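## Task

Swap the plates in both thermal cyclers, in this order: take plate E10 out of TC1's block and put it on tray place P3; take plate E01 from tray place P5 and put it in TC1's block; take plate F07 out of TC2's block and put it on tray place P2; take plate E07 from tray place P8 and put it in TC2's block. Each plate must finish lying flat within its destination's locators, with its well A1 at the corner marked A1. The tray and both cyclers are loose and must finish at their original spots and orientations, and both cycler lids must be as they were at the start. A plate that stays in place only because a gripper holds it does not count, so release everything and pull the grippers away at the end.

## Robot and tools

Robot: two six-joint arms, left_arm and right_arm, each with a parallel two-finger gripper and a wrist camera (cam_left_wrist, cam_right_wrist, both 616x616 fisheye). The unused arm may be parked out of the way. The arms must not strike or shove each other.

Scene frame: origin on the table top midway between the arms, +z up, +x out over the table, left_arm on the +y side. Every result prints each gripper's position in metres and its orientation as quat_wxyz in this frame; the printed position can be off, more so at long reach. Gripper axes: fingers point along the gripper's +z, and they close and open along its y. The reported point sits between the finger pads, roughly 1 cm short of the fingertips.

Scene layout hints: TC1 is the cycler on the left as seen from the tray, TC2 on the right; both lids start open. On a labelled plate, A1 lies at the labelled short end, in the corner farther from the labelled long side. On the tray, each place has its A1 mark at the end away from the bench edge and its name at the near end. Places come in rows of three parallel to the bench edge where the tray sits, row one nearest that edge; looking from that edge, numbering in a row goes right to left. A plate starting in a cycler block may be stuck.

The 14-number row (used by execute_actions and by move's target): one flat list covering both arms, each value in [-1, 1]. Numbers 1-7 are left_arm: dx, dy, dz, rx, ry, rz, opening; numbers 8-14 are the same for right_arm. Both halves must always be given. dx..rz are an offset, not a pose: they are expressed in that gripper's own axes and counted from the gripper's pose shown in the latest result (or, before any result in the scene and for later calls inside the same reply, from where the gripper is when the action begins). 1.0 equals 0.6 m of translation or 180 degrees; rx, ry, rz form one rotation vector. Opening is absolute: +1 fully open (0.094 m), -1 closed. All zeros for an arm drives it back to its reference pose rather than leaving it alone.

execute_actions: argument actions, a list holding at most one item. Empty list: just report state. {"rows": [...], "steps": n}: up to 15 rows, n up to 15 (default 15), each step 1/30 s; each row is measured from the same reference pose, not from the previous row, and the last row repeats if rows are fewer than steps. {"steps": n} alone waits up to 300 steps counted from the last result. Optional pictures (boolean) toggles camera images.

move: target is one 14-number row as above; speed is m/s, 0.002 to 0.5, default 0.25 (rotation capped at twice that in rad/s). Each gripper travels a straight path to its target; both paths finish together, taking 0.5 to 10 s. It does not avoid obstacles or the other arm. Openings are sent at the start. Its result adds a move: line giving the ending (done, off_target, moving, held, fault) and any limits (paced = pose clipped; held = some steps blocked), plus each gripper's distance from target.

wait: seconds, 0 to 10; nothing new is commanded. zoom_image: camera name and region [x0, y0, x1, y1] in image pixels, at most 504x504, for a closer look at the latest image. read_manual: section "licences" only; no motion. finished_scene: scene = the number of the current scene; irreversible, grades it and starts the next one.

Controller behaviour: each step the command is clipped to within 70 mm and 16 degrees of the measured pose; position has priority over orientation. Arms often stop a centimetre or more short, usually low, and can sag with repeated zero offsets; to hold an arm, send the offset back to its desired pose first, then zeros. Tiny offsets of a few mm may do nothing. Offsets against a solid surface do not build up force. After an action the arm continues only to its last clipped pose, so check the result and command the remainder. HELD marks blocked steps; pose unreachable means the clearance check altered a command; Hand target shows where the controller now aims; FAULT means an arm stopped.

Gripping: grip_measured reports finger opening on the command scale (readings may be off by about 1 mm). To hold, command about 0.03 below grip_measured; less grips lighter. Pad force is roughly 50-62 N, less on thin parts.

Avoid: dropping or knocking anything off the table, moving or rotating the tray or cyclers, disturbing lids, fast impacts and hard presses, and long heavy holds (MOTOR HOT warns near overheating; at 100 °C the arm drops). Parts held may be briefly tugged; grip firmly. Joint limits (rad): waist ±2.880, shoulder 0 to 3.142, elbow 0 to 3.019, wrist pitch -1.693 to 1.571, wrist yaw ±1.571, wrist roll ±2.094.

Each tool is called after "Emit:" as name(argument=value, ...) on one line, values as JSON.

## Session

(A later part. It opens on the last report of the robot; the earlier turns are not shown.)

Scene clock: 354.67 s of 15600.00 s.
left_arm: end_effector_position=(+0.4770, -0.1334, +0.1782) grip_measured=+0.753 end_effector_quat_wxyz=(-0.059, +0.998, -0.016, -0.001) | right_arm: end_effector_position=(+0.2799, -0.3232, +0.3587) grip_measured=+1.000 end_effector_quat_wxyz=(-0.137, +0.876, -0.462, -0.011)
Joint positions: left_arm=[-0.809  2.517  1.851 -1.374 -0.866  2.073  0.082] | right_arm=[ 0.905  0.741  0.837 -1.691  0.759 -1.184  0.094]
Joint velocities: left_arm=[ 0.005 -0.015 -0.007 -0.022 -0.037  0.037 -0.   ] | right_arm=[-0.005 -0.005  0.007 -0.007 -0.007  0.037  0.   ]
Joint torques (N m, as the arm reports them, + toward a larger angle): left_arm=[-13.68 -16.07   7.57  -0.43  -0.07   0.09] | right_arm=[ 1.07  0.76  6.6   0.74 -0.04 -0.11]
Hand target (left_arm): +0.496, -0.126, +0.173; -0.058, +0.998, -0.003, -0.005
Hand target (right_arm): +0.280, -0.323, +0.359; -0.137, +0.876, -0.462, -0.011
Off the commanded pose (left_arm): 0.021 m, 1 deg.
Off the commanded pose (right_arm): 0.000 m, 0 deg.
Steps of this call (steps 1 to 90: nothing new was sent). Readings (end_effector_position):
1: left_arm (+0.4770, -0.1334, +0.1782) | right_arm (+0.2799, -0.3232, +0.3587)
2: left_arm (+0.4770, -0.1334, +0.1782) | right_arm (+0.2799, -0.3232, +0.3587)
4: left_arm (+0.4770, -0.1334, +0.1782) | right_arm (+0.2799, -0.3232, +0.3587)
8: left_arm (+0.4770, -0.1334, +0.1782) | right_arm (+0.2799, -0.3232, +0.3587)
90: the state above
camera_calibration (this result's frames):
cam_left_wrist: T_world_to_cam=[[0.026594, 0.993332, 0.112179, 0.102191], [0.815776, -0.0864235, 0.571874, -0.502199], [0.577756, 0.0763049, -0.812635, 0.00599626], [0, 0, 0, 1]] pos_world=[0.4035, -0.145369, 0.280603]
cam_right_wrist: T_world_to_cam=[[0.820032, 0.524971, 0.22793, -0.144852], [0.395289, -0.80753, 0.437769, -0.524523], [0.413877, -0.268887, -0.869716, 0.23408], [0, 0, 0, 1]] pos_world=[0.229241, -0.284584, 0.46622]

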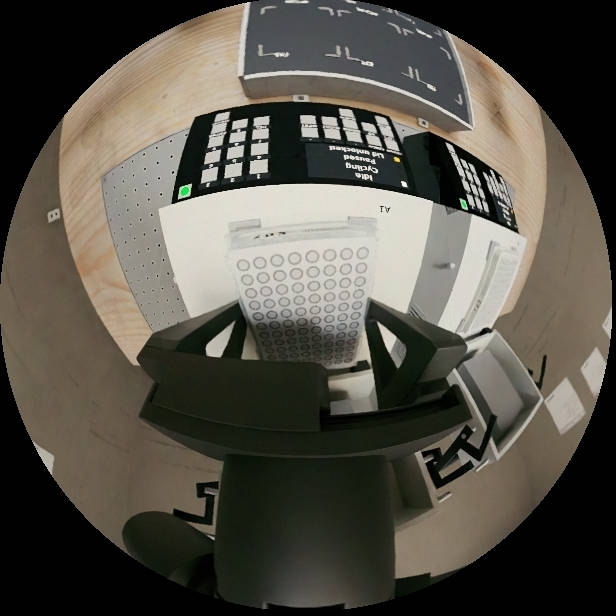

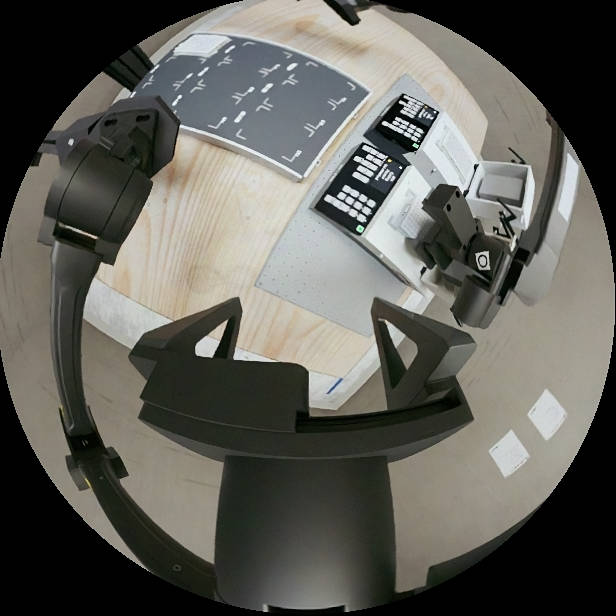

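Emit:
move(target=[0.038,0,0.012,0,0,0,0.62,0,0,0,0,0,0,1], speed=0.03)

Emit:
move(target=[0,0,0,0,0,0,1,0,0,0,0,0,0,1])

Emit:
move(target=[0,0,-0.2,0,0,0,1,0,0,0,0,0,0,1], speed=0.1)

Emit:
zoom_image(camera="cam_left_wrist", region=[180,150,440,410])

Scene clock: 356.97 s of 15600.00 s.
left_arm: end_effector_position=(+0.4813, -0.1313, +0.1808) grip_measured=+0.753 end_effector_quat_wxyz=(-0.067, +0.997, -0.024, +0.001) | right_arm: end_effector_position=(+0.2799, -0.3232, +0.3587) grip_measured=+1.000 end_effector_quat_wxyz=(-0.137, +0.876, -0.462, -0.011)
Joint positions: left_arm=[-0.809  2.525  1.874 -1.409 -0.878  2.074  0.082] | right_arm=[ 0.905  0.741  0.837 -1.691  0.759 -1.184  0.094]
Joint velocities: left_arm=[-0.015 -0.005 -0.007  0.002  0.095  0.022 -0.   ] | right_arm=[-0.005 -0.015 -0.007 -0.017  0.007  0.022  0.   ]
Joint torques (N m, as the arm reports them, + toward a larger angle): left_arm=[-14.24 -13.76   9.22  -0.01  -0.08   0.13] | right_arm=[ 1.05  0.77  6.6   0.75 -0.05 -0.11]
Hand target (left_arm): +0.499, -0.133, +0.171; -0.065, +0.998, -0.010, -0.002
Hand target (right_arm): +0.280, -0.323, +0.359; -0.137, +0.876, -0.462, -0.011
Off the commanded pose (left_arm): 0.021 m, 1 deg.
Off the commanded pose (right_arm): 0.000 m, 0 deg.
joint sent to its limit (left arm) — the command would take joint 6 (wrist roll) past its upper limit, so that joint was sent only as far as its limit.
move: off_target (left_arm)
camera_calibration (this result's frames):
cam_left_wrist: T_world_to_cam=[[0.0424325, 0.990724, 0.129094, 0.0886696], [0.812615, -0.109395, 0.572442, -0.508627], [0.581255, 0.0806136, -0.809719, 0.00392455], [0, 0, 0, 1]] pos_world=[0.407274, -0.143805, 0.282891]
cam_right_wrist: T_world_to_cam=[[0.820032, 0.524971, 0.22793, -0.144852], [0.395289, -0.80753, 0.437769, -0.524523], [0.413877, -0.268887, -0.869716, 0.23408], [0, 0, 0, 1]] pos_world=[0.229241, -0.284584, 0.46622]

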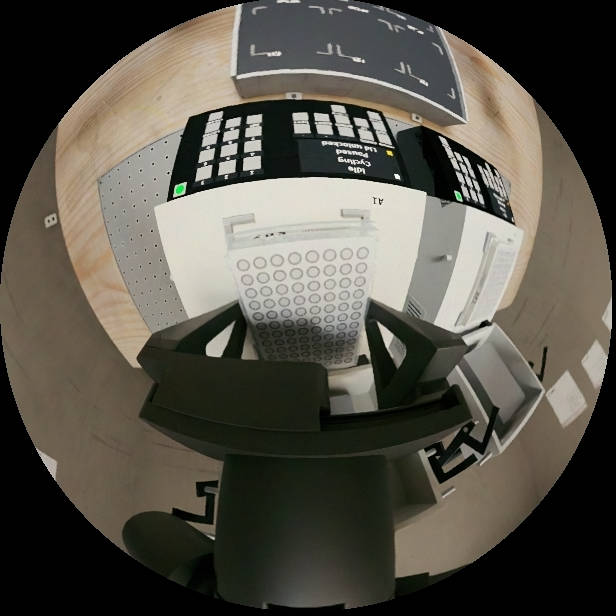

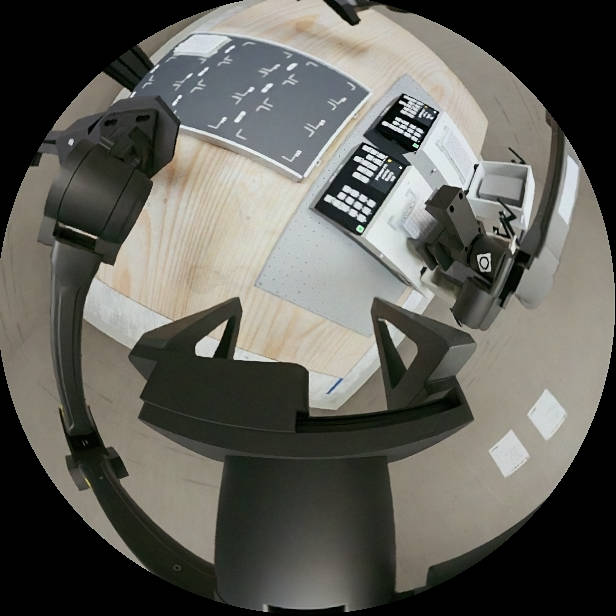

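Scene clock: 357.47 s of 15600.00 s.
left_arm: end_effector_position=(+0.4813, -0.1313, +0.1808) grip_measured=+1.000 end_effector_quat_wxyz=(-0.067, +0.997, -0.024, +0.001) | right_arm: end_effector_position=(+0.2799, -0.3232, +0.3587) grip_measured=+1.000 end_effector_quat_wxyz=(-0.137, +0.876, -0.462, -0.011)
Joint positions: left_arm=[-0.809  2.525  1.874 -1.409 -0.878  2.074  0.094] | right_arm=[ 0.905  0.741  0.837 -1.691  0.759 -1.184  0.094]
Joint velocities: left_arm=[-0.015 -0.005  0.017  0.007  0.022  0.037  0.   ] | right_arm=[-0.005 -0.005  0.002 -0.007 -0.007 -0.081  0.   ]
Joint torques (N m, as the arm reports them, + toward a larger angle): left_arm=[-16.35 -15.53   5.13  -0.24   0.08   0.01] | right_arm=[ 1.04  0.75  6.62  0.73 -0.05 -0.11]
Hand target (left_arm): +0.481, -0.131, +0.181; -0.067, +0.997, -0.024, +0.001
Hand target (right_arm): +0.280, -0.323, +0.359; -0.137, +0.876, -0.462, -0.011
Off the commanded pose (left_arm): 0.000 m, 0 deg.
Off the commanded pose (right_arm): 0.000 m, 0 deg.
move: done
camera_calibration (this result's frames):
cam_left_wrist: T_world_to_cam=[[0.0424325, 0.990724, 0.129094, 0.0886696], [0.812615, -0.109395, 0.572442, -0.508627], [0.581255, 0.0806136, -0.809719, 0.00392455], [0, 0, 0, 1]] pos_world=[0.407274, -0.143805, 0.282891]
cam_right_wrist: T_world_to_cam=[[0.820032, 0.524971, 0.22793, -0.144852], [0.395289, -0.80753, 0.437769, -0.524523], [0.413877, -0.268887, -0.869716, 0.23408], [0, 0, 0, 1]] pos_world=[0.229241, -0.284584, 0.46622]

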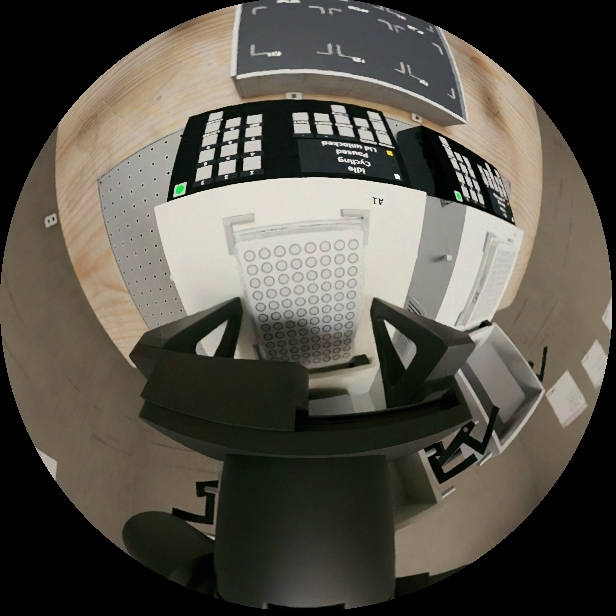

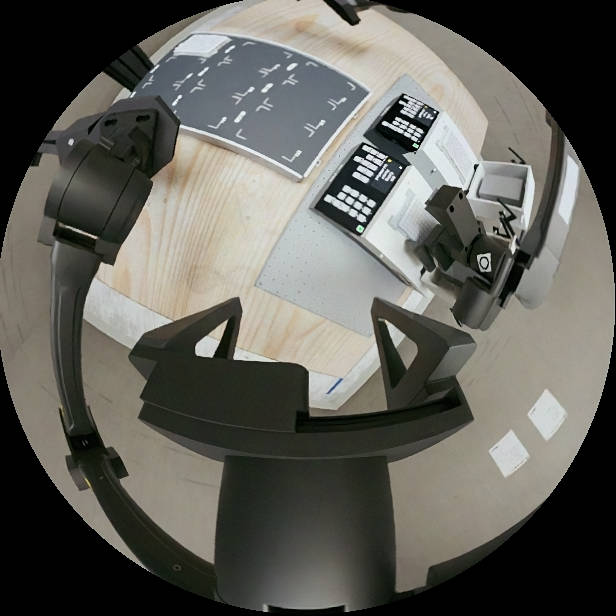

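Scene clock: 359.07 s of 15600.00 s.
left_arm: end_effector_position=(+0.4758, -0.1387, +0.2785) grip_measured=+1.000 end_effector_quat_wxyz=(-0.067, +0.997, -0.033, -0.003) | right_arm: end_effector_position=(+0.2799, -0.3232, +0.3587) grip_measured=+1.000 end_effector_quat_wxyz=(-0.137, +0.876, -0.462, -0.011)
Joint positions: left_arm=[-0.923  2.525  2.041 -1.687 -0.812  1.945  0.094] | right_arm=[ 0.905  0.741  0.837 -1.691  0.759 -1.184  0.094]
Joint velocities: left_arm=[ 0.005 -0.024  0.007 -0.002  0.007  0.037  0.   ] | right_arm=[ 0.005 -0.005 -0.002  0.007 -0.022 -0.037  0.   ]
Joint torques (N m, as the arm reports them, + toward a larger angle): left_arm=[-18.44 -16.14   8.87  -0.71   0.23  -0.07] | right_arm=[ 1.05  0.8   6.6   0.74 -0.05 -0.11]
Hand target (left_arm): +0.479, -0.146, +0.299; -0.052, +0.998, -0.024, +0.008
Hand target (right_arm): +0.280, -0.323, +0.359; -0.137, +0.876, -0.462, -0.011
Off the commanded pose (left_arm): 0.023 m, 1 deg.
Off the commanded pose (right_arm): 0.000 m, 0 deg.
joint sent to its limit (left arm) — the command would take joint 4 (wrist pitch) past its lower limit, so that joint was sent only as far as its limit.
move: off_target (left_arm)
camera_calibration (this result's frames):
cam_left_wrist: T_world_to_cam=[[0.0616742, 0.989929, 0.127427, 0.0748165], [0.815478, -0.123591, 0.565438, -0.562328], [0.575492, 0.0690413, -0.814888, 0.0893681], [0, 0, 0, 1]] pos_world=[0.402521, -0.149732, 0.381253]
cam_right_wrist: T_world_to_cam=[[0.820032, 0.524971, 0.22793, -0.144852], [0.395289, -0.80753, 0.437769, -0.524523], [0.413877, -0.268887, -0.869716, 0.23408], [0, 0, 0, 1]] pos_world=[0.229241, -0.284584, 0.46622]

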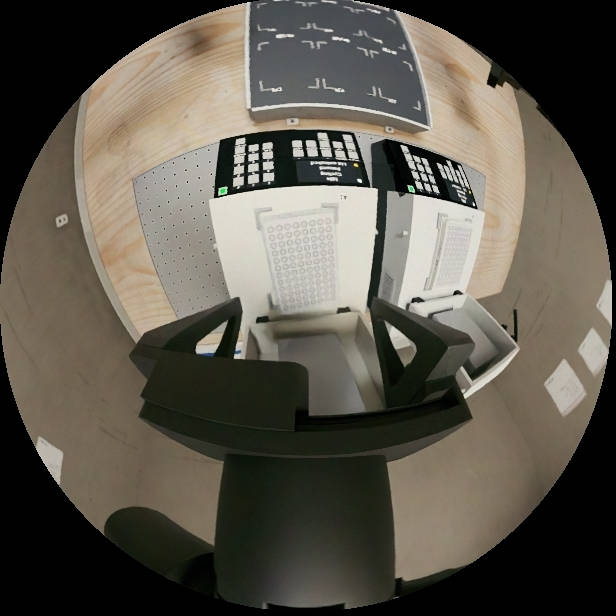

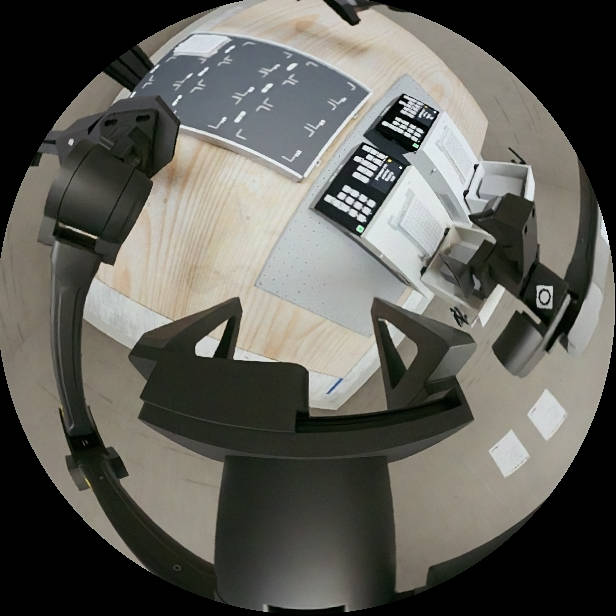

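Region (180, 150, 440, 410) of cam_left_wrist's 616x616 image, scaled by 1.938, with more detail than that image has.

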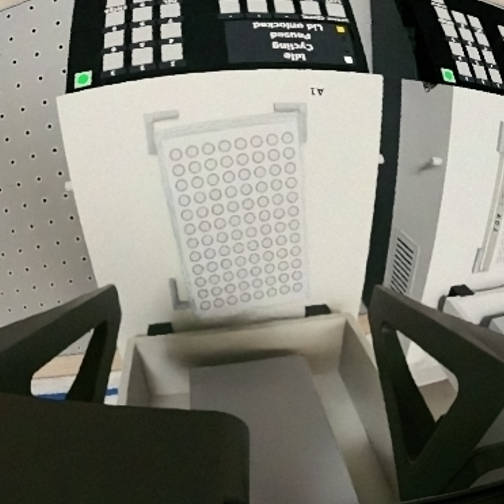

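Emit:
move(target=[0.02,0,0.19,0,0,0,1,0,0,0,0,0,0,1], speed=0.1)

Scene clock: 361.90 s of 15600.00 s.
left_arm: end_effector_position=(+0.4867, -0.1301, +0.1847) grip_measured=+1.000 end_effector_quat_wxyz=(-0.069, +0.997, -0.023, +0.004) | right_arm: end_effector_position=(+0.2799, -0.3232, +0.3587) grip_measured=+1.000 end_effector_quat_wxyz=(-0.137, +0.876, -0.462, -0.011)
Joint positions: left_arm=[-0.809  2.525  1.888 -1.423 -0.885  2.073  0.094] | right_arm=[ 0.905  0.741  0.837 -1.691  0.759 -1.184  0.094]
Joint velocities: left_arm=[-0.005 -0.005  0.002 -0.007  0.051  0.125  0.   ] | right_arm=[ 0.005 -0.015  0.002 -0.002  0.007 -0.022  0.   ]
Joint torques (N m, as the arm reports them, + toward a larger angle): left_arm=[-14.44 -14.72   4.69   0.16  -0.07   0.13] | right_arm=[ 1.04  0.74  6.62  0.75 -0.05 -0.11]
Hand target (left_arm): +0.488, -0.125, +0.166; -0.077, +0.997, -0.024, -0.006
Hand target (right_arm): +0.280, -0.323, +0.359; -0.137, +0.876, -0.462, -0.011
Off the commanded pose (left_arm): 0.020 m, 1 deg.
Off the commanded pose (right_arm): 0.000 m, 0 deg.
joint sent to its limit (left arm) — the command would take joint 6 (wrist roll) past its upper limit, so that joint was sent only as far as its limit.
move: off_target (left_arm)
camera_calibration (this result's frames):
cam_left_wrist: T_world_to_cam=[[0.041095, 0.990385, 0.132097, 0.0868399], [0.808727, -0.110609, 0.577691, -0.514365], [0.586747, 0.08309, -0.805496, 0.000668498], [0, 0, 0, 1]] pos_world=[0.41202, -0.142954, 0.286211]
cam_right_wrist: T_world_to_cam=[[0.820032, 0.524971, 0.22793, -0.144852], [0.395289, -0.80753, 0.437769, -0.524523], [0.413877, -0.268887, -0.869716, 0.23408], [0, 0, 0, 1]] pos_world=[0.229241, -0.284584, 0.46622]

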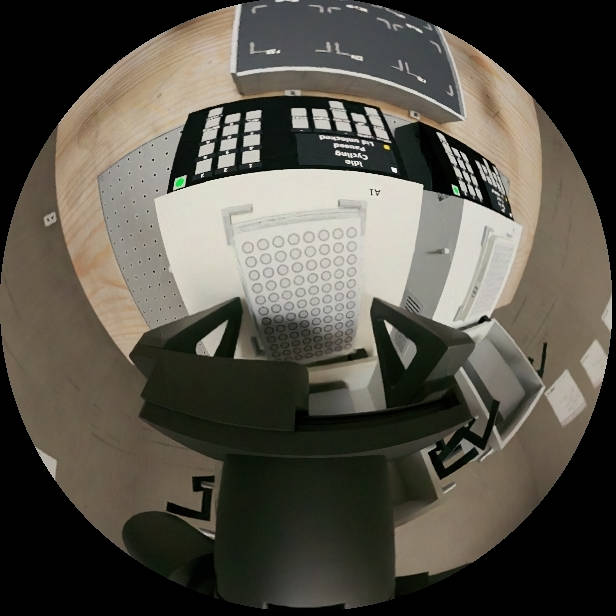

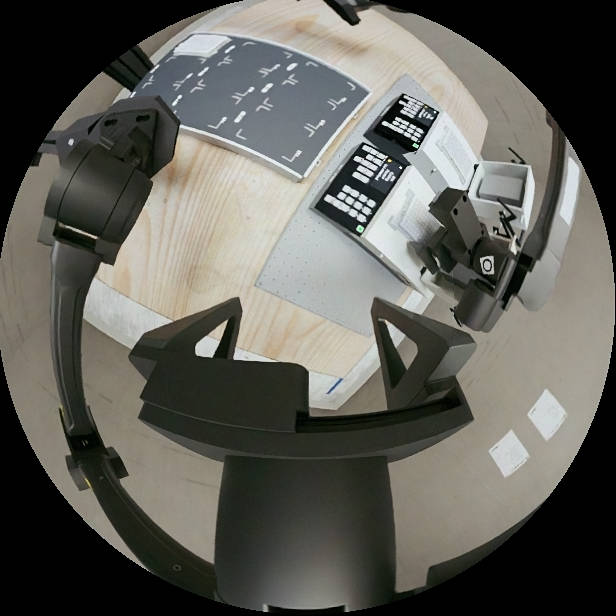

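Emit:
move(target=[0,0.0,0.045,0,0,0,1,0,0,0,0,0,0,1], speed=0.05)

Emit:
move(target=[0,0.035,0.025,0,0,0,1,0,0,0,0,0,0,1], speed=0.03)

Scene clock: 363.40 s of 15600.00 s.
left_arm: end_effector_position=(+0.4882, -0.1338, +0.1820) grip_measured=+1.000 end_effector_quat_wxyz=(-0.065, +0.998, -0.014, +0.015) | right_arm: end_effector_position=(+0.2799, -0.3232, +0.3587) grip_measured=+1.000 end_effector_quat_wxyz=(-0.137, +0.876, -0.462, -0.011)
Joint positions: left_arm=[-0.809  2.525  1.879 -1.387 -0.899  2.073  0.094] | right_arm=[ 0.905  0.741  0.837 -1.691  0.759 -1.184  0.094]
Joint velocities: left_arm=[ 0.015 -0.015 -0.017 -0.012 -0.066  0.007  0.   ] | right_arm=[ 0.005 -0.015  0.012 -0.007 -0.007  0.066  0.   ]
Joint torques (N m, as the arm reports them, + toward a larger angle): left_arm=[-14.22 -14.58   4.21   0.35  -0.1    0.1 ] | right_arm=[ 1.09  0.75  6.61  0.75 -0.04 -0.11]
Hand target (left_arm): +0.487, -0.126, +0.159; -0.077, +0.997, -0.017, +0.002
Hand target (right_arm): +0.280, -0.323, +0.359; -0.137, +0.876, -0.462, -0.011
Off the commanded pose (left_arm): 0.025 m, 2 deg.
Off the commanded pose (right_arm): 0.000 m, 0 deg.
joint sent to its limit (left arm) — the command would take joint 6 (wrist roll) past its upper limit, so that joint was sent only as far as its limit.
move: off_target (left_arm)
camera_calibration (this result's frames):
cam_left_wrist: T_world_to_cam=[[0.021283, 0.992073, 0.123849, 0.102111], [0.797443, -0.0915623, 0.596406, -0.509778], [0.603018, 0.0860695, -0.793071, -0.0119403], [0, 0, 0, 1]] pos_world=[0.411546, -0.14695, 0.281919]
cam_right_wrist: T_world_to_cam=[[0.820032, 0.524971, 0.22793, -0.144852], [0.395289, -0.80753, 0.437769, -0.524523], [0.413877, -0.268887, -0.869716, 0.23408], [0, 0, 0, 1]] pos_world=[0.229241, -0.284584, 0.46622]

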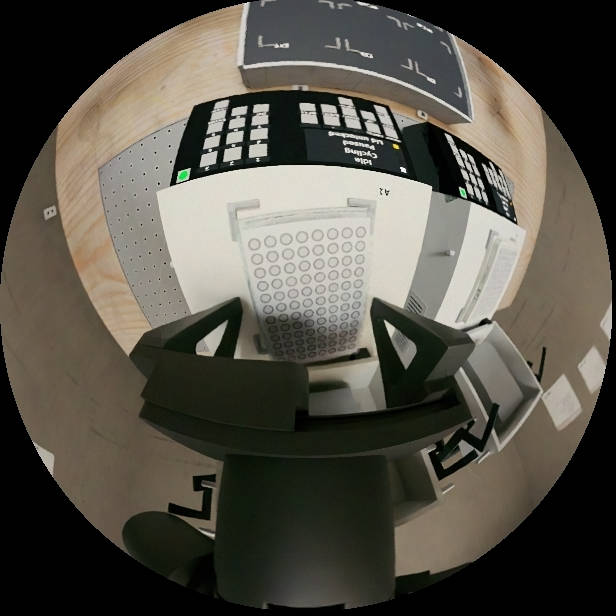

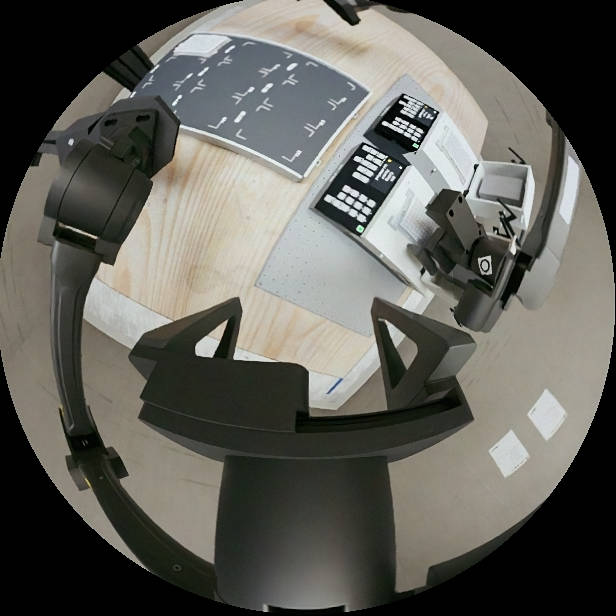

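Scene clock: 364.53 s of 15600.00 s.
left_arm: end_effector_position=(+0.4907, -0.1428, +0.1795) grip_measured=+1.000 end_effector_quat_wxyz=(-0.060, +0.998, -0.008, +0.017) | right_arm: end_effector_position=(+0.2799, -0.3232, +0.3587) grip_measured=+1.000 end_effector_quat_wxyz=(-0.137, +0.876, -0.462, -0.011)
Joint positions: left_arm=[-0.809  2.546  1.906 -1.378 -0.899  2.073  0.094] | right_arm=[ 0.905  0.741  0.837 -1.691  0.759 -1.184  0.094]
Joint velocities: left_arm=[ 0.015 -0.005 -0.012 -0.007  0.066  0.007  0.   ] | right_arm=[-0.005 -0.005 -0.002  0.007 -0.139 -0.007  0.   ]
Joint torques (N m, as the arm reports them, + toward a larger angle): left_arm=[-16.21 -12.4    7.21   0.21  -0.11   0.1 ] | right_arm=[ 1.04  0.76  6.61  0.74 -0.05 -0.11]
Hand target (left_arm): +0.488, -0.152, +0.165; -0.064, +0.998, -0.014, +0.015
Hand target (right_arm): +0.280, -0.323, +0.359; -0.137, +0.876, -0.462, -0.011
Off the commanded pose (left_arm): 0.018 m, 1 deg.
Off the commanded pose (right_arm): 0.000 m, 0 deg.
joint sent to its limit (left arm) — the command would take joint 6 (wrist roll) past its upper limit, so that joint was sent only as far as its limit.
move: off_target (left_arm)
camera_calibration (this result's frames):
cam_left_wrist: T_world_to_cam=[[0.00987246, 0.993311, 0.115045, 0.118739], [0.794721, -0.0776213, 0.601991, -0.508785], [0.606894, 0.0854859, -0.790172, -0.0171424], [0, 0, 0, 1]] pos_world=[0.413574, -0.155972, 0.279078]
cam_right_wrist: T_world_to_cam=[[0.820032, 0.524971, 0.22793, -0.144852], [0.395289, -0.80753, 0.437769, -0.524523], [0.413877, -0.268887, -0.869716, 0.23408], [0, 0, 0, 1]] pos_world=[0.229241, -0.284584, 0.46622]

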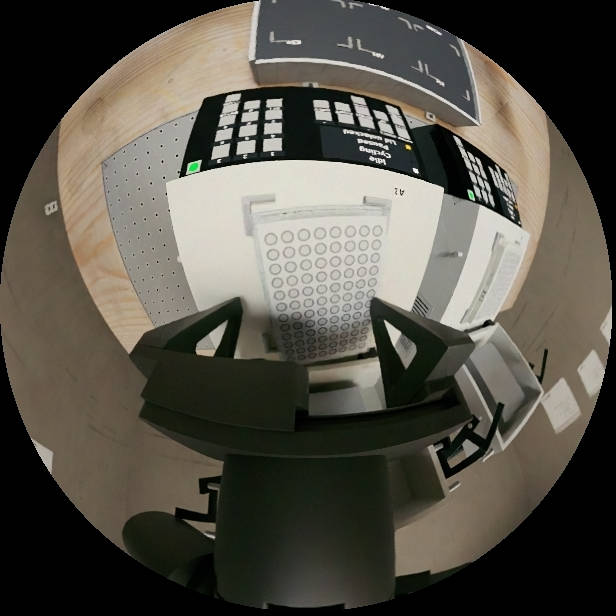

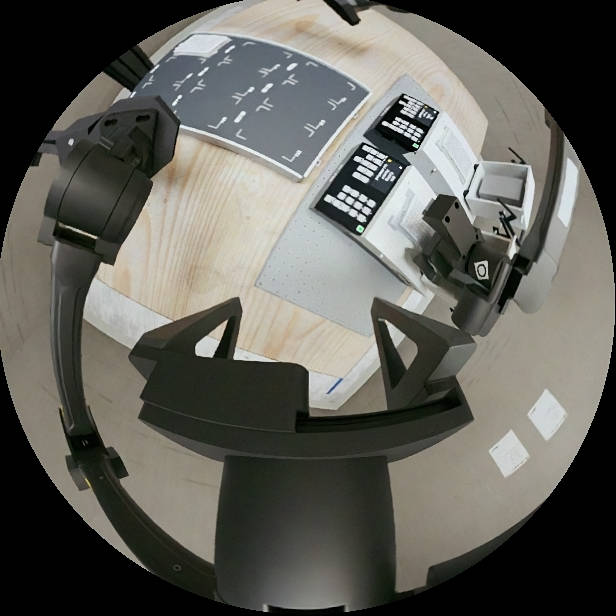

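Emit:
move(target=[-0.3,-0.5,-0.25,0,0,0,1,0,0,0,0,0,0.69,1])

Scene clock: 370.17 s of 15600.00 s.
left_arm: end_effector_position=(+0.3175, +0.1410, +0.3545) grip_measured=+1.000 end_effector_quat_wxyz=(-0.061, +0.998, -0.004, +0.013) | right_arm: end_effector_position=(+0.2798, -0.3232, +0.3587) grip_measured=+1.000 end_effector_quat_wxyz=(+0.054, -0.008, +0.991, +0.126)
Joint positions: left_arm=[-1.113  1.683  1.055 -1.665 -0.72   1.692  0.094] | right_arm=[ 0.905  0.741  0.837 -1.691  0.758  0.971  0.094]
Joint velocities: left_arm=[-0.015 -0.005  0.007 -0.002  0.022  0.007  0.   ] | right_arm=[-0.005  0.005 -0.027  0.007 -0.007  0.051  0.   ]
Joint torques (N m, as the arm reports them, + toward a larger angle): left_arm=[-9.46 -5.19  5.69 -0.54  0.24 -0.07] | right_arm=[ 1.08  0.76  6.59  0.72  0.12 -0.03]
Hand target (left_arm): +0.312, +0.142, +0.358; -0.062, +0.998, -0.008, +0.017
Hand target (right_arm): +0.280, -0.323, +0.359; +0.054, -0.002, +0.991, +0.126
Off the commanded pose (left_arm): 0.009 m, 1 deg.
Off the commanded pose (right_arm): 0.000 m, 1 deg.
move: done
camera_calibration (this result's frames):
cam_left_wrist: T_world_to_cam=[[0.000617945, 0.993246, 0.11603, -0.17905], [0.800318, -0.07006, 0.595468, -0.454995], [0.599575, 0.0924929, -0.794956, 0.204996], [0, 0, 0, 1]] pos_world=[0.241341, 0.127003, 0.454673]
cam_right_wrist: T_world_to_cam=[[0.0159123, -0.968207, -0.249644, -0.231007], [-0.870731, -0.13615, 0.472536, 0.0343181], [-0.491502, 0.209854, -0.845214, 0.63341], [0, 0, 0, 1]] pos_world=[0.34488, -0.351913, 0.461481]

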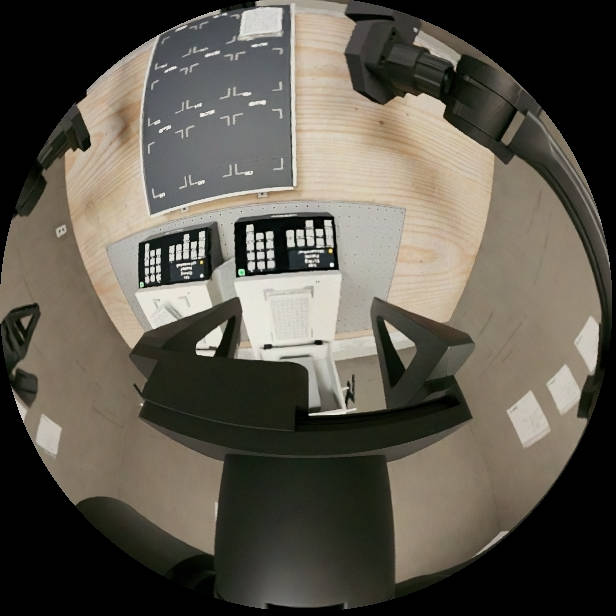

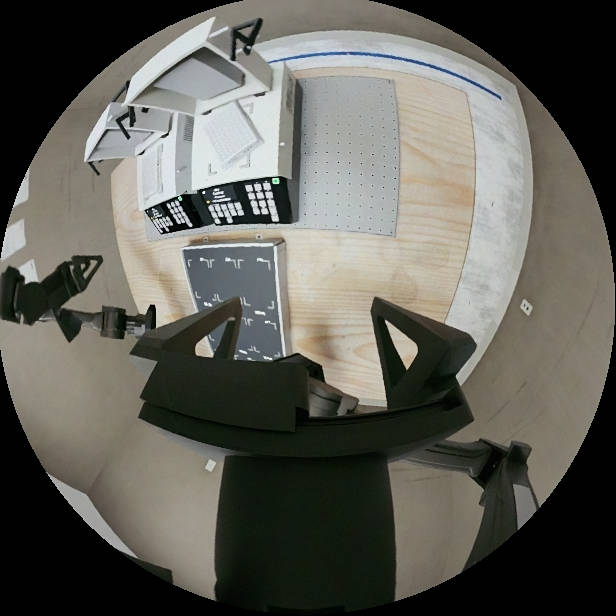

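Emit:
move(target=[0,0,0,0,0,0,1,-0.316,0.285,0.26,0.08,0.033,0,1])

Scene clock: 373.13 s of 15600.00 s.
left_arm: end_effector_position=(+0.3175, +0.1410, +0.3545) grip_measured=+1.000 end_effector_quat_wxyz=(-0.061, +0.998, -0.003, +0.013) | right_arm: end_effector_position=(+0.4634, -0.1098, +0.2674) grip_measured=+1.000 end_effector_quat_wxyz=(+0.000, -0.030, +1.000, +0.000)
Joint positions: left_arm=[-1.113  1.683  1.055 -1.665 -0.72   1.691  0.094] | right_arm=[ 0.608  1.666  1.307 -1.312  0.849  0.774  0.094]
Joint velocities: left_arm=[-0.005 -0.015 -0.007  0.002 -0.022 -0.037  0.   ] | right_arm=[-0.005 -0.005 -0.002  0.002  0.081 -0.081  0.   ]
Joint torques (N m, as the arm reports them, + toward a larger angle): left_arm=[-8.1  -4.77  6.16 -0.13  0.1   0.02] | right_arm=[  8.36 -10.35   9.25  -0.44   0.2   -0.1 ]
Hand target (left_arm): +0.318, +0.141, +0.354; -0.061, +0.998, -0.004, +0.013
Hand target (right_arm): +0.482, -0.120, +0.270; +0.002, -0.007, +1.000, +0.002
Off the commanded pose (left_arm): 0.000 m, 0 deg.
Off the commanded pose (right_arm): 0.019 m, 3 deg.
move: off_target (right_arm)
camera_calibration (this result's frames):
cam_left_wrist: T_world_to_cam=[[0.000236607, 0.993247, 0.11602, -0.178926], [0.800317, -0.0697511, 0.595506, -0.455052], [0.599577, 0.0927119, -0.794929, 0.204955], [0, 0, 0, 1]] pos_world=[0.241341, 0.126976, 0.45467]
cam_right_wrist: T_world_to_cam=[[0.0466691, -0.99891, -0.000315339, -0.134406], [-0.813484, -0.0381891, 0.580332, 0.221749], [-0.579712, -0.026827, -0.81438, 0.608384], [0, 0, 0, 1]] pos_world=[0.539349, -0.10947, 0.366725]

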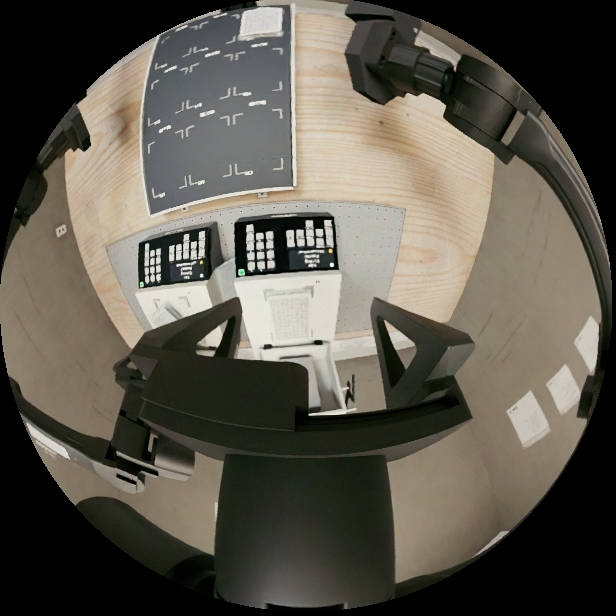

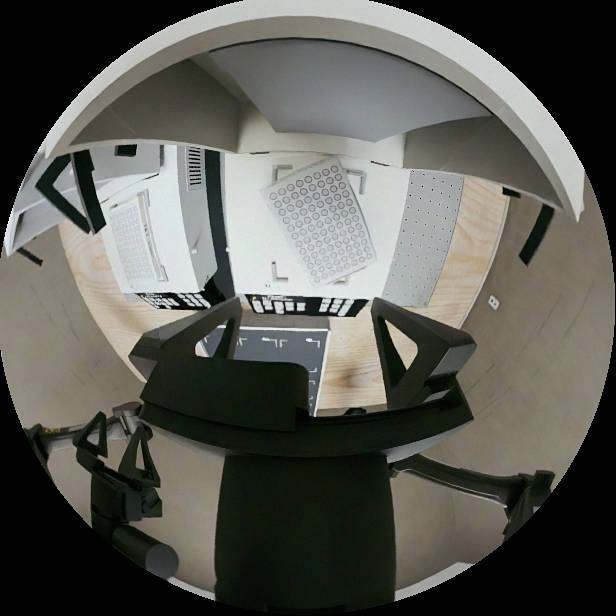

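Emit:
move(target=[0,0,0,0,0,0,1,-0.06,-0.045,0.1,0,0,-0.14,1], speed=0.1)

Scene clock: 377.27 s of 15600.00 s.
left_arm: end_effector_position=(+0.3175, +0.1410, +0.3545) grip_measured=+1.000 end_effector_quat_wxyz=(-0.061, +0.998, -0.003, +0.013) | right_arm: end_effector_position=(+0.4835, -0.1172, +0.2459) grip_measured=+1.000 end_effector_quat_wxyz=(+0.023, -0.297, +0.954, +0.012)
Joint positions: left_arm=[-1.113  1.683  1.055 -1.665 -0.72   1.691  0.094] | right_arm=[ 0.546  1.64   1.275 -1.16   0.848  0.08   0.094]
Joint velocities: left_arm=[-0.005 -0.005  0.007 -0.012 -0.051  0.022  0.   ] | right_arm=[-0.015 -0.005 -0.017  0.007  0.051 -0.066  0.   ]
Joint torques (N m, as the arm reports them, + toward a larger angle): left_arm=[-7.86 -4.96  6.22 -0.13  0.07  0.02] | right_arm=[ 3.19 -8.71  6.66  2.17  0.21  0.2 ]
Hand target (left_arm): +0.318, +0.141, +0.354; -0.061, +0.998, -0.003, +0.013
Hand target (right_arm): +0.498, -0.137, +0.209; +0.001, -0.247, +0.969, -0.000
Off the commanded pose (left_arm): 0.000 m, 0 deg.
Off the commanded pose (right_arm): 0.046 m, 7 deg.
move: off_target (right_arm)
camera_calibration (this result's frames):
cam_left_wrist: T_world_to_cam=[[0.000236607, 0.993247, 0.11602, -0.178926], [0.800317, -0.0697511, 0.595506, -0.455052], [0.599577, 0.0927119, -0.794929, 0.204955], [0, 0, 0, 1]] pos_world=[0.241341, 0.126976, 0.45467]
cam_right_wrist: T_world_to_cam=[[0.557131, -0.830363, -0.010123, -0.367386], [-0.696329, -0.473774, 0.539133, 0.15273], [-0.452472, -0.293319, -0.84216, 0.516412], [0, 0, 0, 1]] pos_world=[0.544694, -0.0812307, 0.34884]

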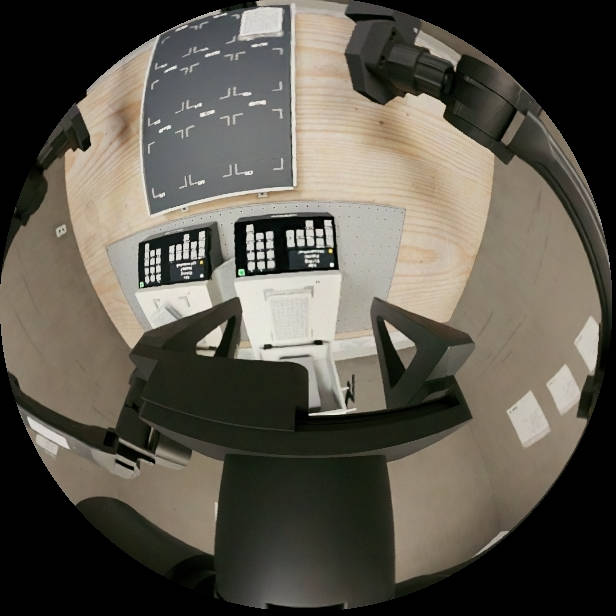

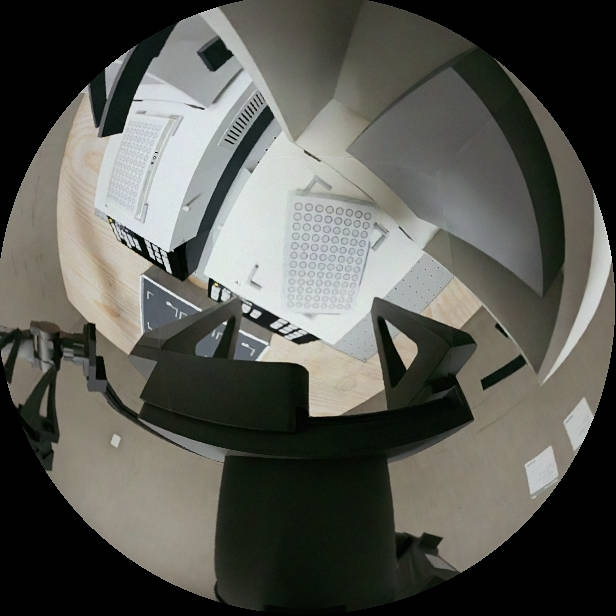

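Emit:
move(target=[0,0,0,0,0,0,1,0.06,-0.035,0.0,0,0,0.035,1], speed=0.1)

Emit:
move(target=[0,0,0,0,0,0,1,0,0,0.09,0,0,0,1], speed=0.1)

Scene clock: 379.13 s of 15600.00 s.
left_arm: end_effector_position=(+0.3175, +0.1410, +0.3545) grip_measured=+1.000 end_effector_quat_wxyz=(-0.061, +0.998, -0.003, +0.013) | right_arm: end_effector_position=(+0.4658, -0.1469, +0.2556) grip_measured=+1.000 end_effector_quat_wxyz=(+0.031, -0.259, +0.965, +0.017)
Joint positions: left_arm=[-1.113  1.683  1.055 -1.665 -0.72   1.691  0.094] | right_arm=[ 0.548  1.533  1.188 -1.153  0.848  0.141  0.094]
Joint velocities: left_arm=[-0.015  0.005 -0.012  0.002 -0.022 -0.051  0.   ] | right_arm=[-0.024  0.005 -0.002  0.002  0.022  0.095  0.   ]
Joint torques (N m, as the arm reports them, + toward a larger angle): left_arm=[-8.01 -4.5   6.32 -0.2   0.13 -0.03] | right_arm=[ 7.25 -9.43  5.21  0.97  0.04  0.01]
Hand target (left_arm): +0.318, +0.141, +0.354; -0.061, +0.998, -0.003, +0.013
Hand target (right_arm): +0.465, -0.155, +0.244; +0.022, -0.244, +0.969, +0.014
Off the commanded pose (left_arm): 0.000 m, 0 deg.
Off the commanded pose (right_arm): 0.014 m, 2 deg.
move: off_target (right_arm)
camera_calibration (this result's frames):
cam_left_wrist: T_world_to_cam=[[0.000236607, 0.993247, 0.11602, -0.178926], [0.800317, -0.0697511, 0.595506, -0.455052], [0.599577, 0.0927119, -0.794929, 0.204955], [0, 0, 0, 1]] pos_world=[0.241341, 0.126976, 0.45467]
cam_right_wrist: T_world_to_cam=[[0.489407, -0.87187, -0.0179688, -0.354634], [-0.737753, -0.424934, 0.524549, 0.151312], [-0.464974, -0.243462, -0.85119, 0.523316], [0, 0, 0, 1]] pos_world=[0.52852, -0.11749, 0.359698]

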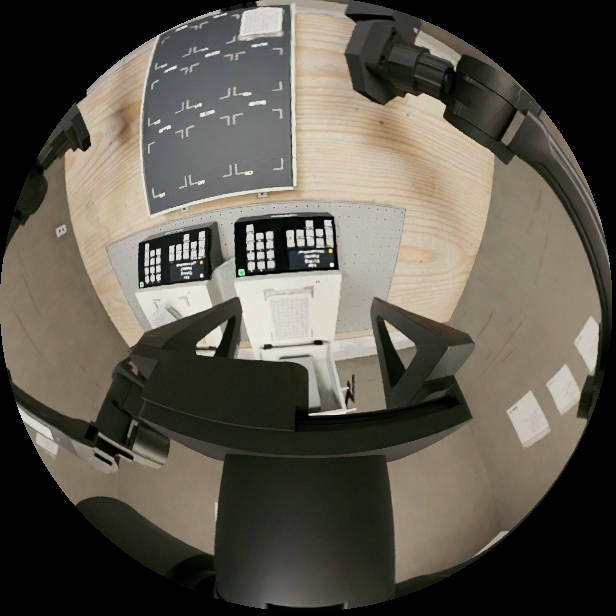

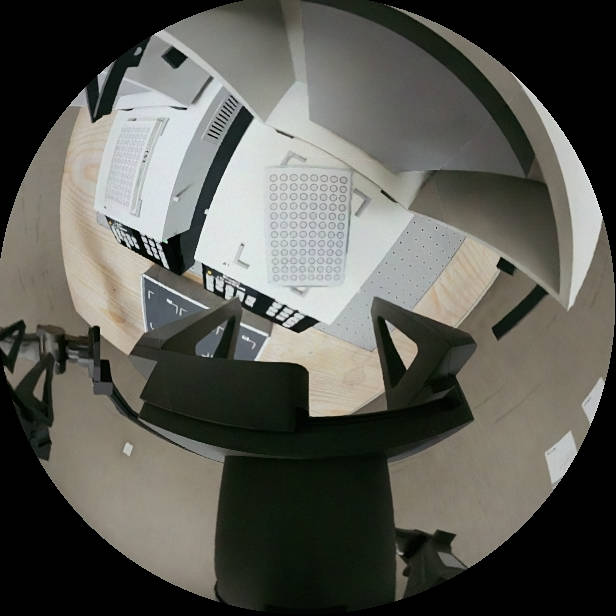

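Scene clock: 380.10 s of 15600.00 s.
left_arm: end_effector_position=(+0.3175, +0.1410, +0.3545) grip_measured=+1.000 end_effector_quat_wxyz=(-0.061, +0.998, -0.003, +0.013) | right_arm: end_effector_position=(+0.4726, -0.1424, +0.2148) grip_measured=+1.000 end_effector_quat_wxyz=(+0.041, -0.255, +0.966, +0.021)
Joint positions: left_arm=[-1.113  1.683  1.055 -1.665 -0.72   1.691  0.094] | right_arm=[ 0.477  1.551  1.13  -0.965  0.839  0.016  0.094]
Joint velocities: left_arm=[-0.015 -0.005 -0.002 -0.012  0.051 -0.037  0.   ] | right_arm=[-0.005 -0.005  0.012 -0.017 -0.007  0.037  0.   ]
Joint torques (N m, as the arm reports them, + toward a larger angle): left_arm=[-8.03 -5.21  6.28 -0.23  0.13  0.01] | right_arm=[ 8.05 -8.88  5.    1.01 -0.03 -0.26]
Hand target (left_arm): +0.318, +0.141, +0.354; -0.061, +0.998, -0.003, +0.013
Hand target (right_arm): +0.469, -0.144, +0.202; +0.031, -0.259, +0.965, +0.018
Off the commanded pose (left_arm): 0.000 m, 0 deg.
Off the commanded pose (right_arm): 0.014 m, 1 deg.
move: off_target (right_arm)
camera_calibration (this result's frames):
cam_left_wrist: T_world_to_cam=[[0.000236607, 0.993247, 0.11602, -0.178926], [0.800317, -0.0697511, 0.595506, -0.455052], [0.599577, 0.0927119, -0.794929, 0.204955], [0, 0, 0, 1]] pos_world=[0.241341, 0.126976, 0.45467]
cam_right_wrist: T_world_to_cam=[[0.483718, -0.874982, -0.0205827, -0.352039], [-0.750171, -0.426603, 0.505226, 0.189425], [-0.450844, -0.228946, -0.862742, 0.490679], [0, 0, 0, 1]] pos_world=[0.533608, -0.114879, 0.320381]

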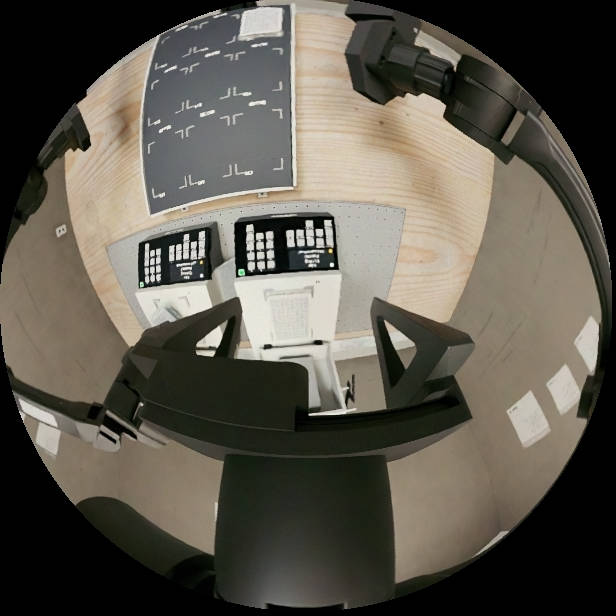

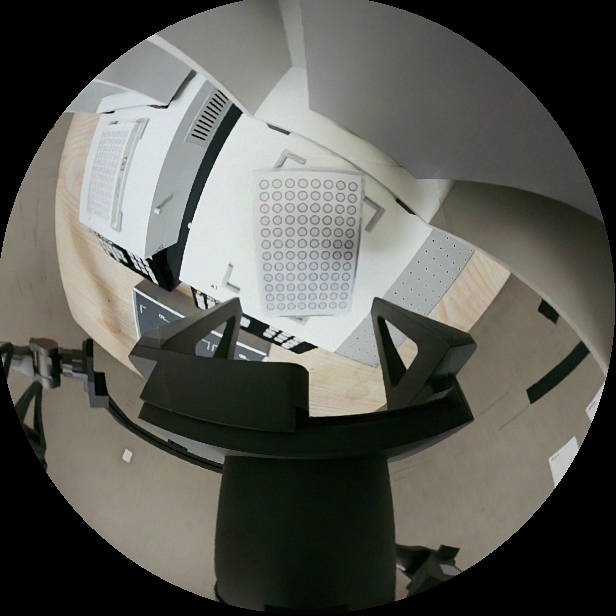

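Well aligned. Descend with some back-off.

Emit:
move(target=[0,0,0,0,0,0,1,0.035,0,0.085,0,0.03,0,1], speed=0.06)

Scene clock: 382.10 s of 15600.00 s.
left_arm: end_effector_position=(+0.3175, +0.1410, +0.3545) grip_measured=+1.000 end_effector_quat_wxyz=(-0.061, +0.998, -0.003, +0.013) | right_arm: end_effector_position=(+0.4627, -0.1462, +0.1765) grip_measured=+1.000 end_effector_quat_wxyz=(+0.008, -0.255, +0.967, +0.014)
Joint positions: left_arm=[-1.113  1.683  1.055 -1.665 -0.72   1.691  0.094] | right_arm=[ 0.415  1.595  1.11  -0.934  0.825  0.003  0.094]
Joint velocities: left_arm=[ 0.005  0.015 -0.007  0.002  0.095  0.022  0.   ] | right_arm=[-0.005 -0.015  0.002  0.002 -0.007 -0.022  0.   ]
Joint torques (N m, as the arm reports them, + toward a larger angle): left_arm=[-7.97 -5.03  6.3  -0.15  0.12  0.01] | right_arm=[ 7.65 -9.82  4.51  0.8  -0.04 -0.25]
Hand target (left_arm): +0.318, +0.141, +0.354; -0.061, +0.998, -0.003, +0.013
Hand target (right_arm): +0.458, -0.150, +0.162; -0.005, -0.256, +0.967, +0.010
Off the commanded pose (left_arm): 0.000 m, 0 deg.
Off the commanded pose (right_arm): 0.016 m, 2 deg.
move: off_target (right_arm)
camera_calibration (this result's frames):
cam_left_wrist: T_world_to_cam=[[0.000236607, 0.993247, 0.11602, -0.178926], [0.800317, -0.0697511, 0.595506, -0.455052], [0.599577, 0.0927119, -0.794929, 0.204955], [0, 0, 0, 1]] pos_world=[0.241341, 0.126976, 0.45467]
cam_right_wrist: T_world_to_cam=[[0.481537, -0.876145, -0.0221922, -0.350241], [-0.71838, -0.40908, 0.562658, 0.177464], [-0.502048, -0.254998, -0.826392, 0.465798], [0, 0, 0, 1]] pos_world=[0.529994, -0.115486, 0.277308]

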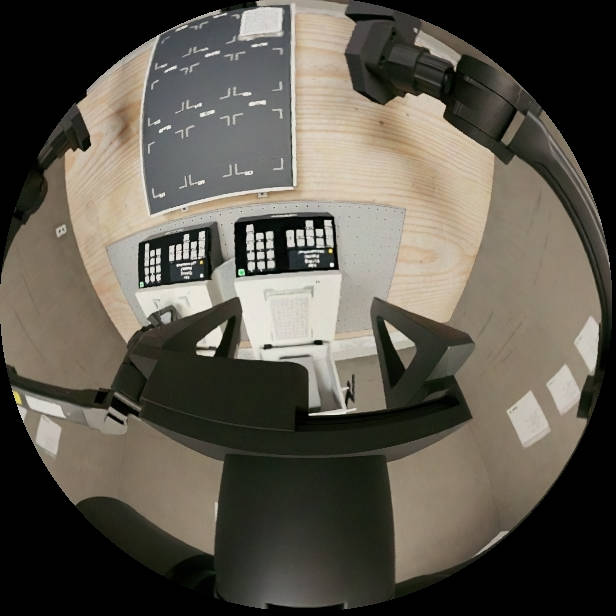

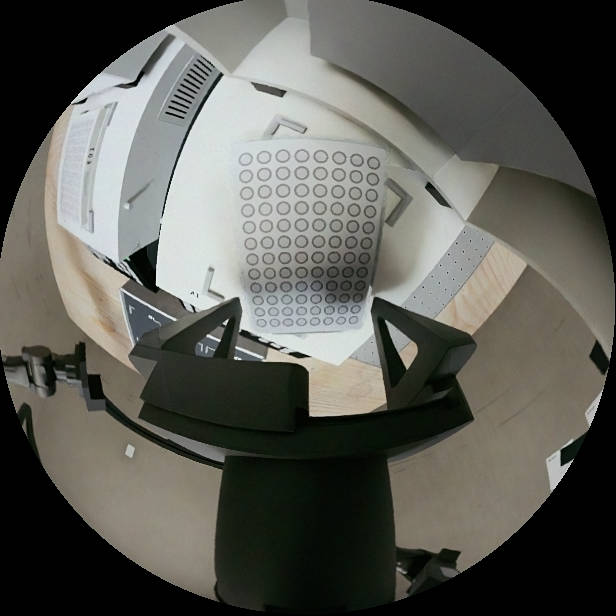

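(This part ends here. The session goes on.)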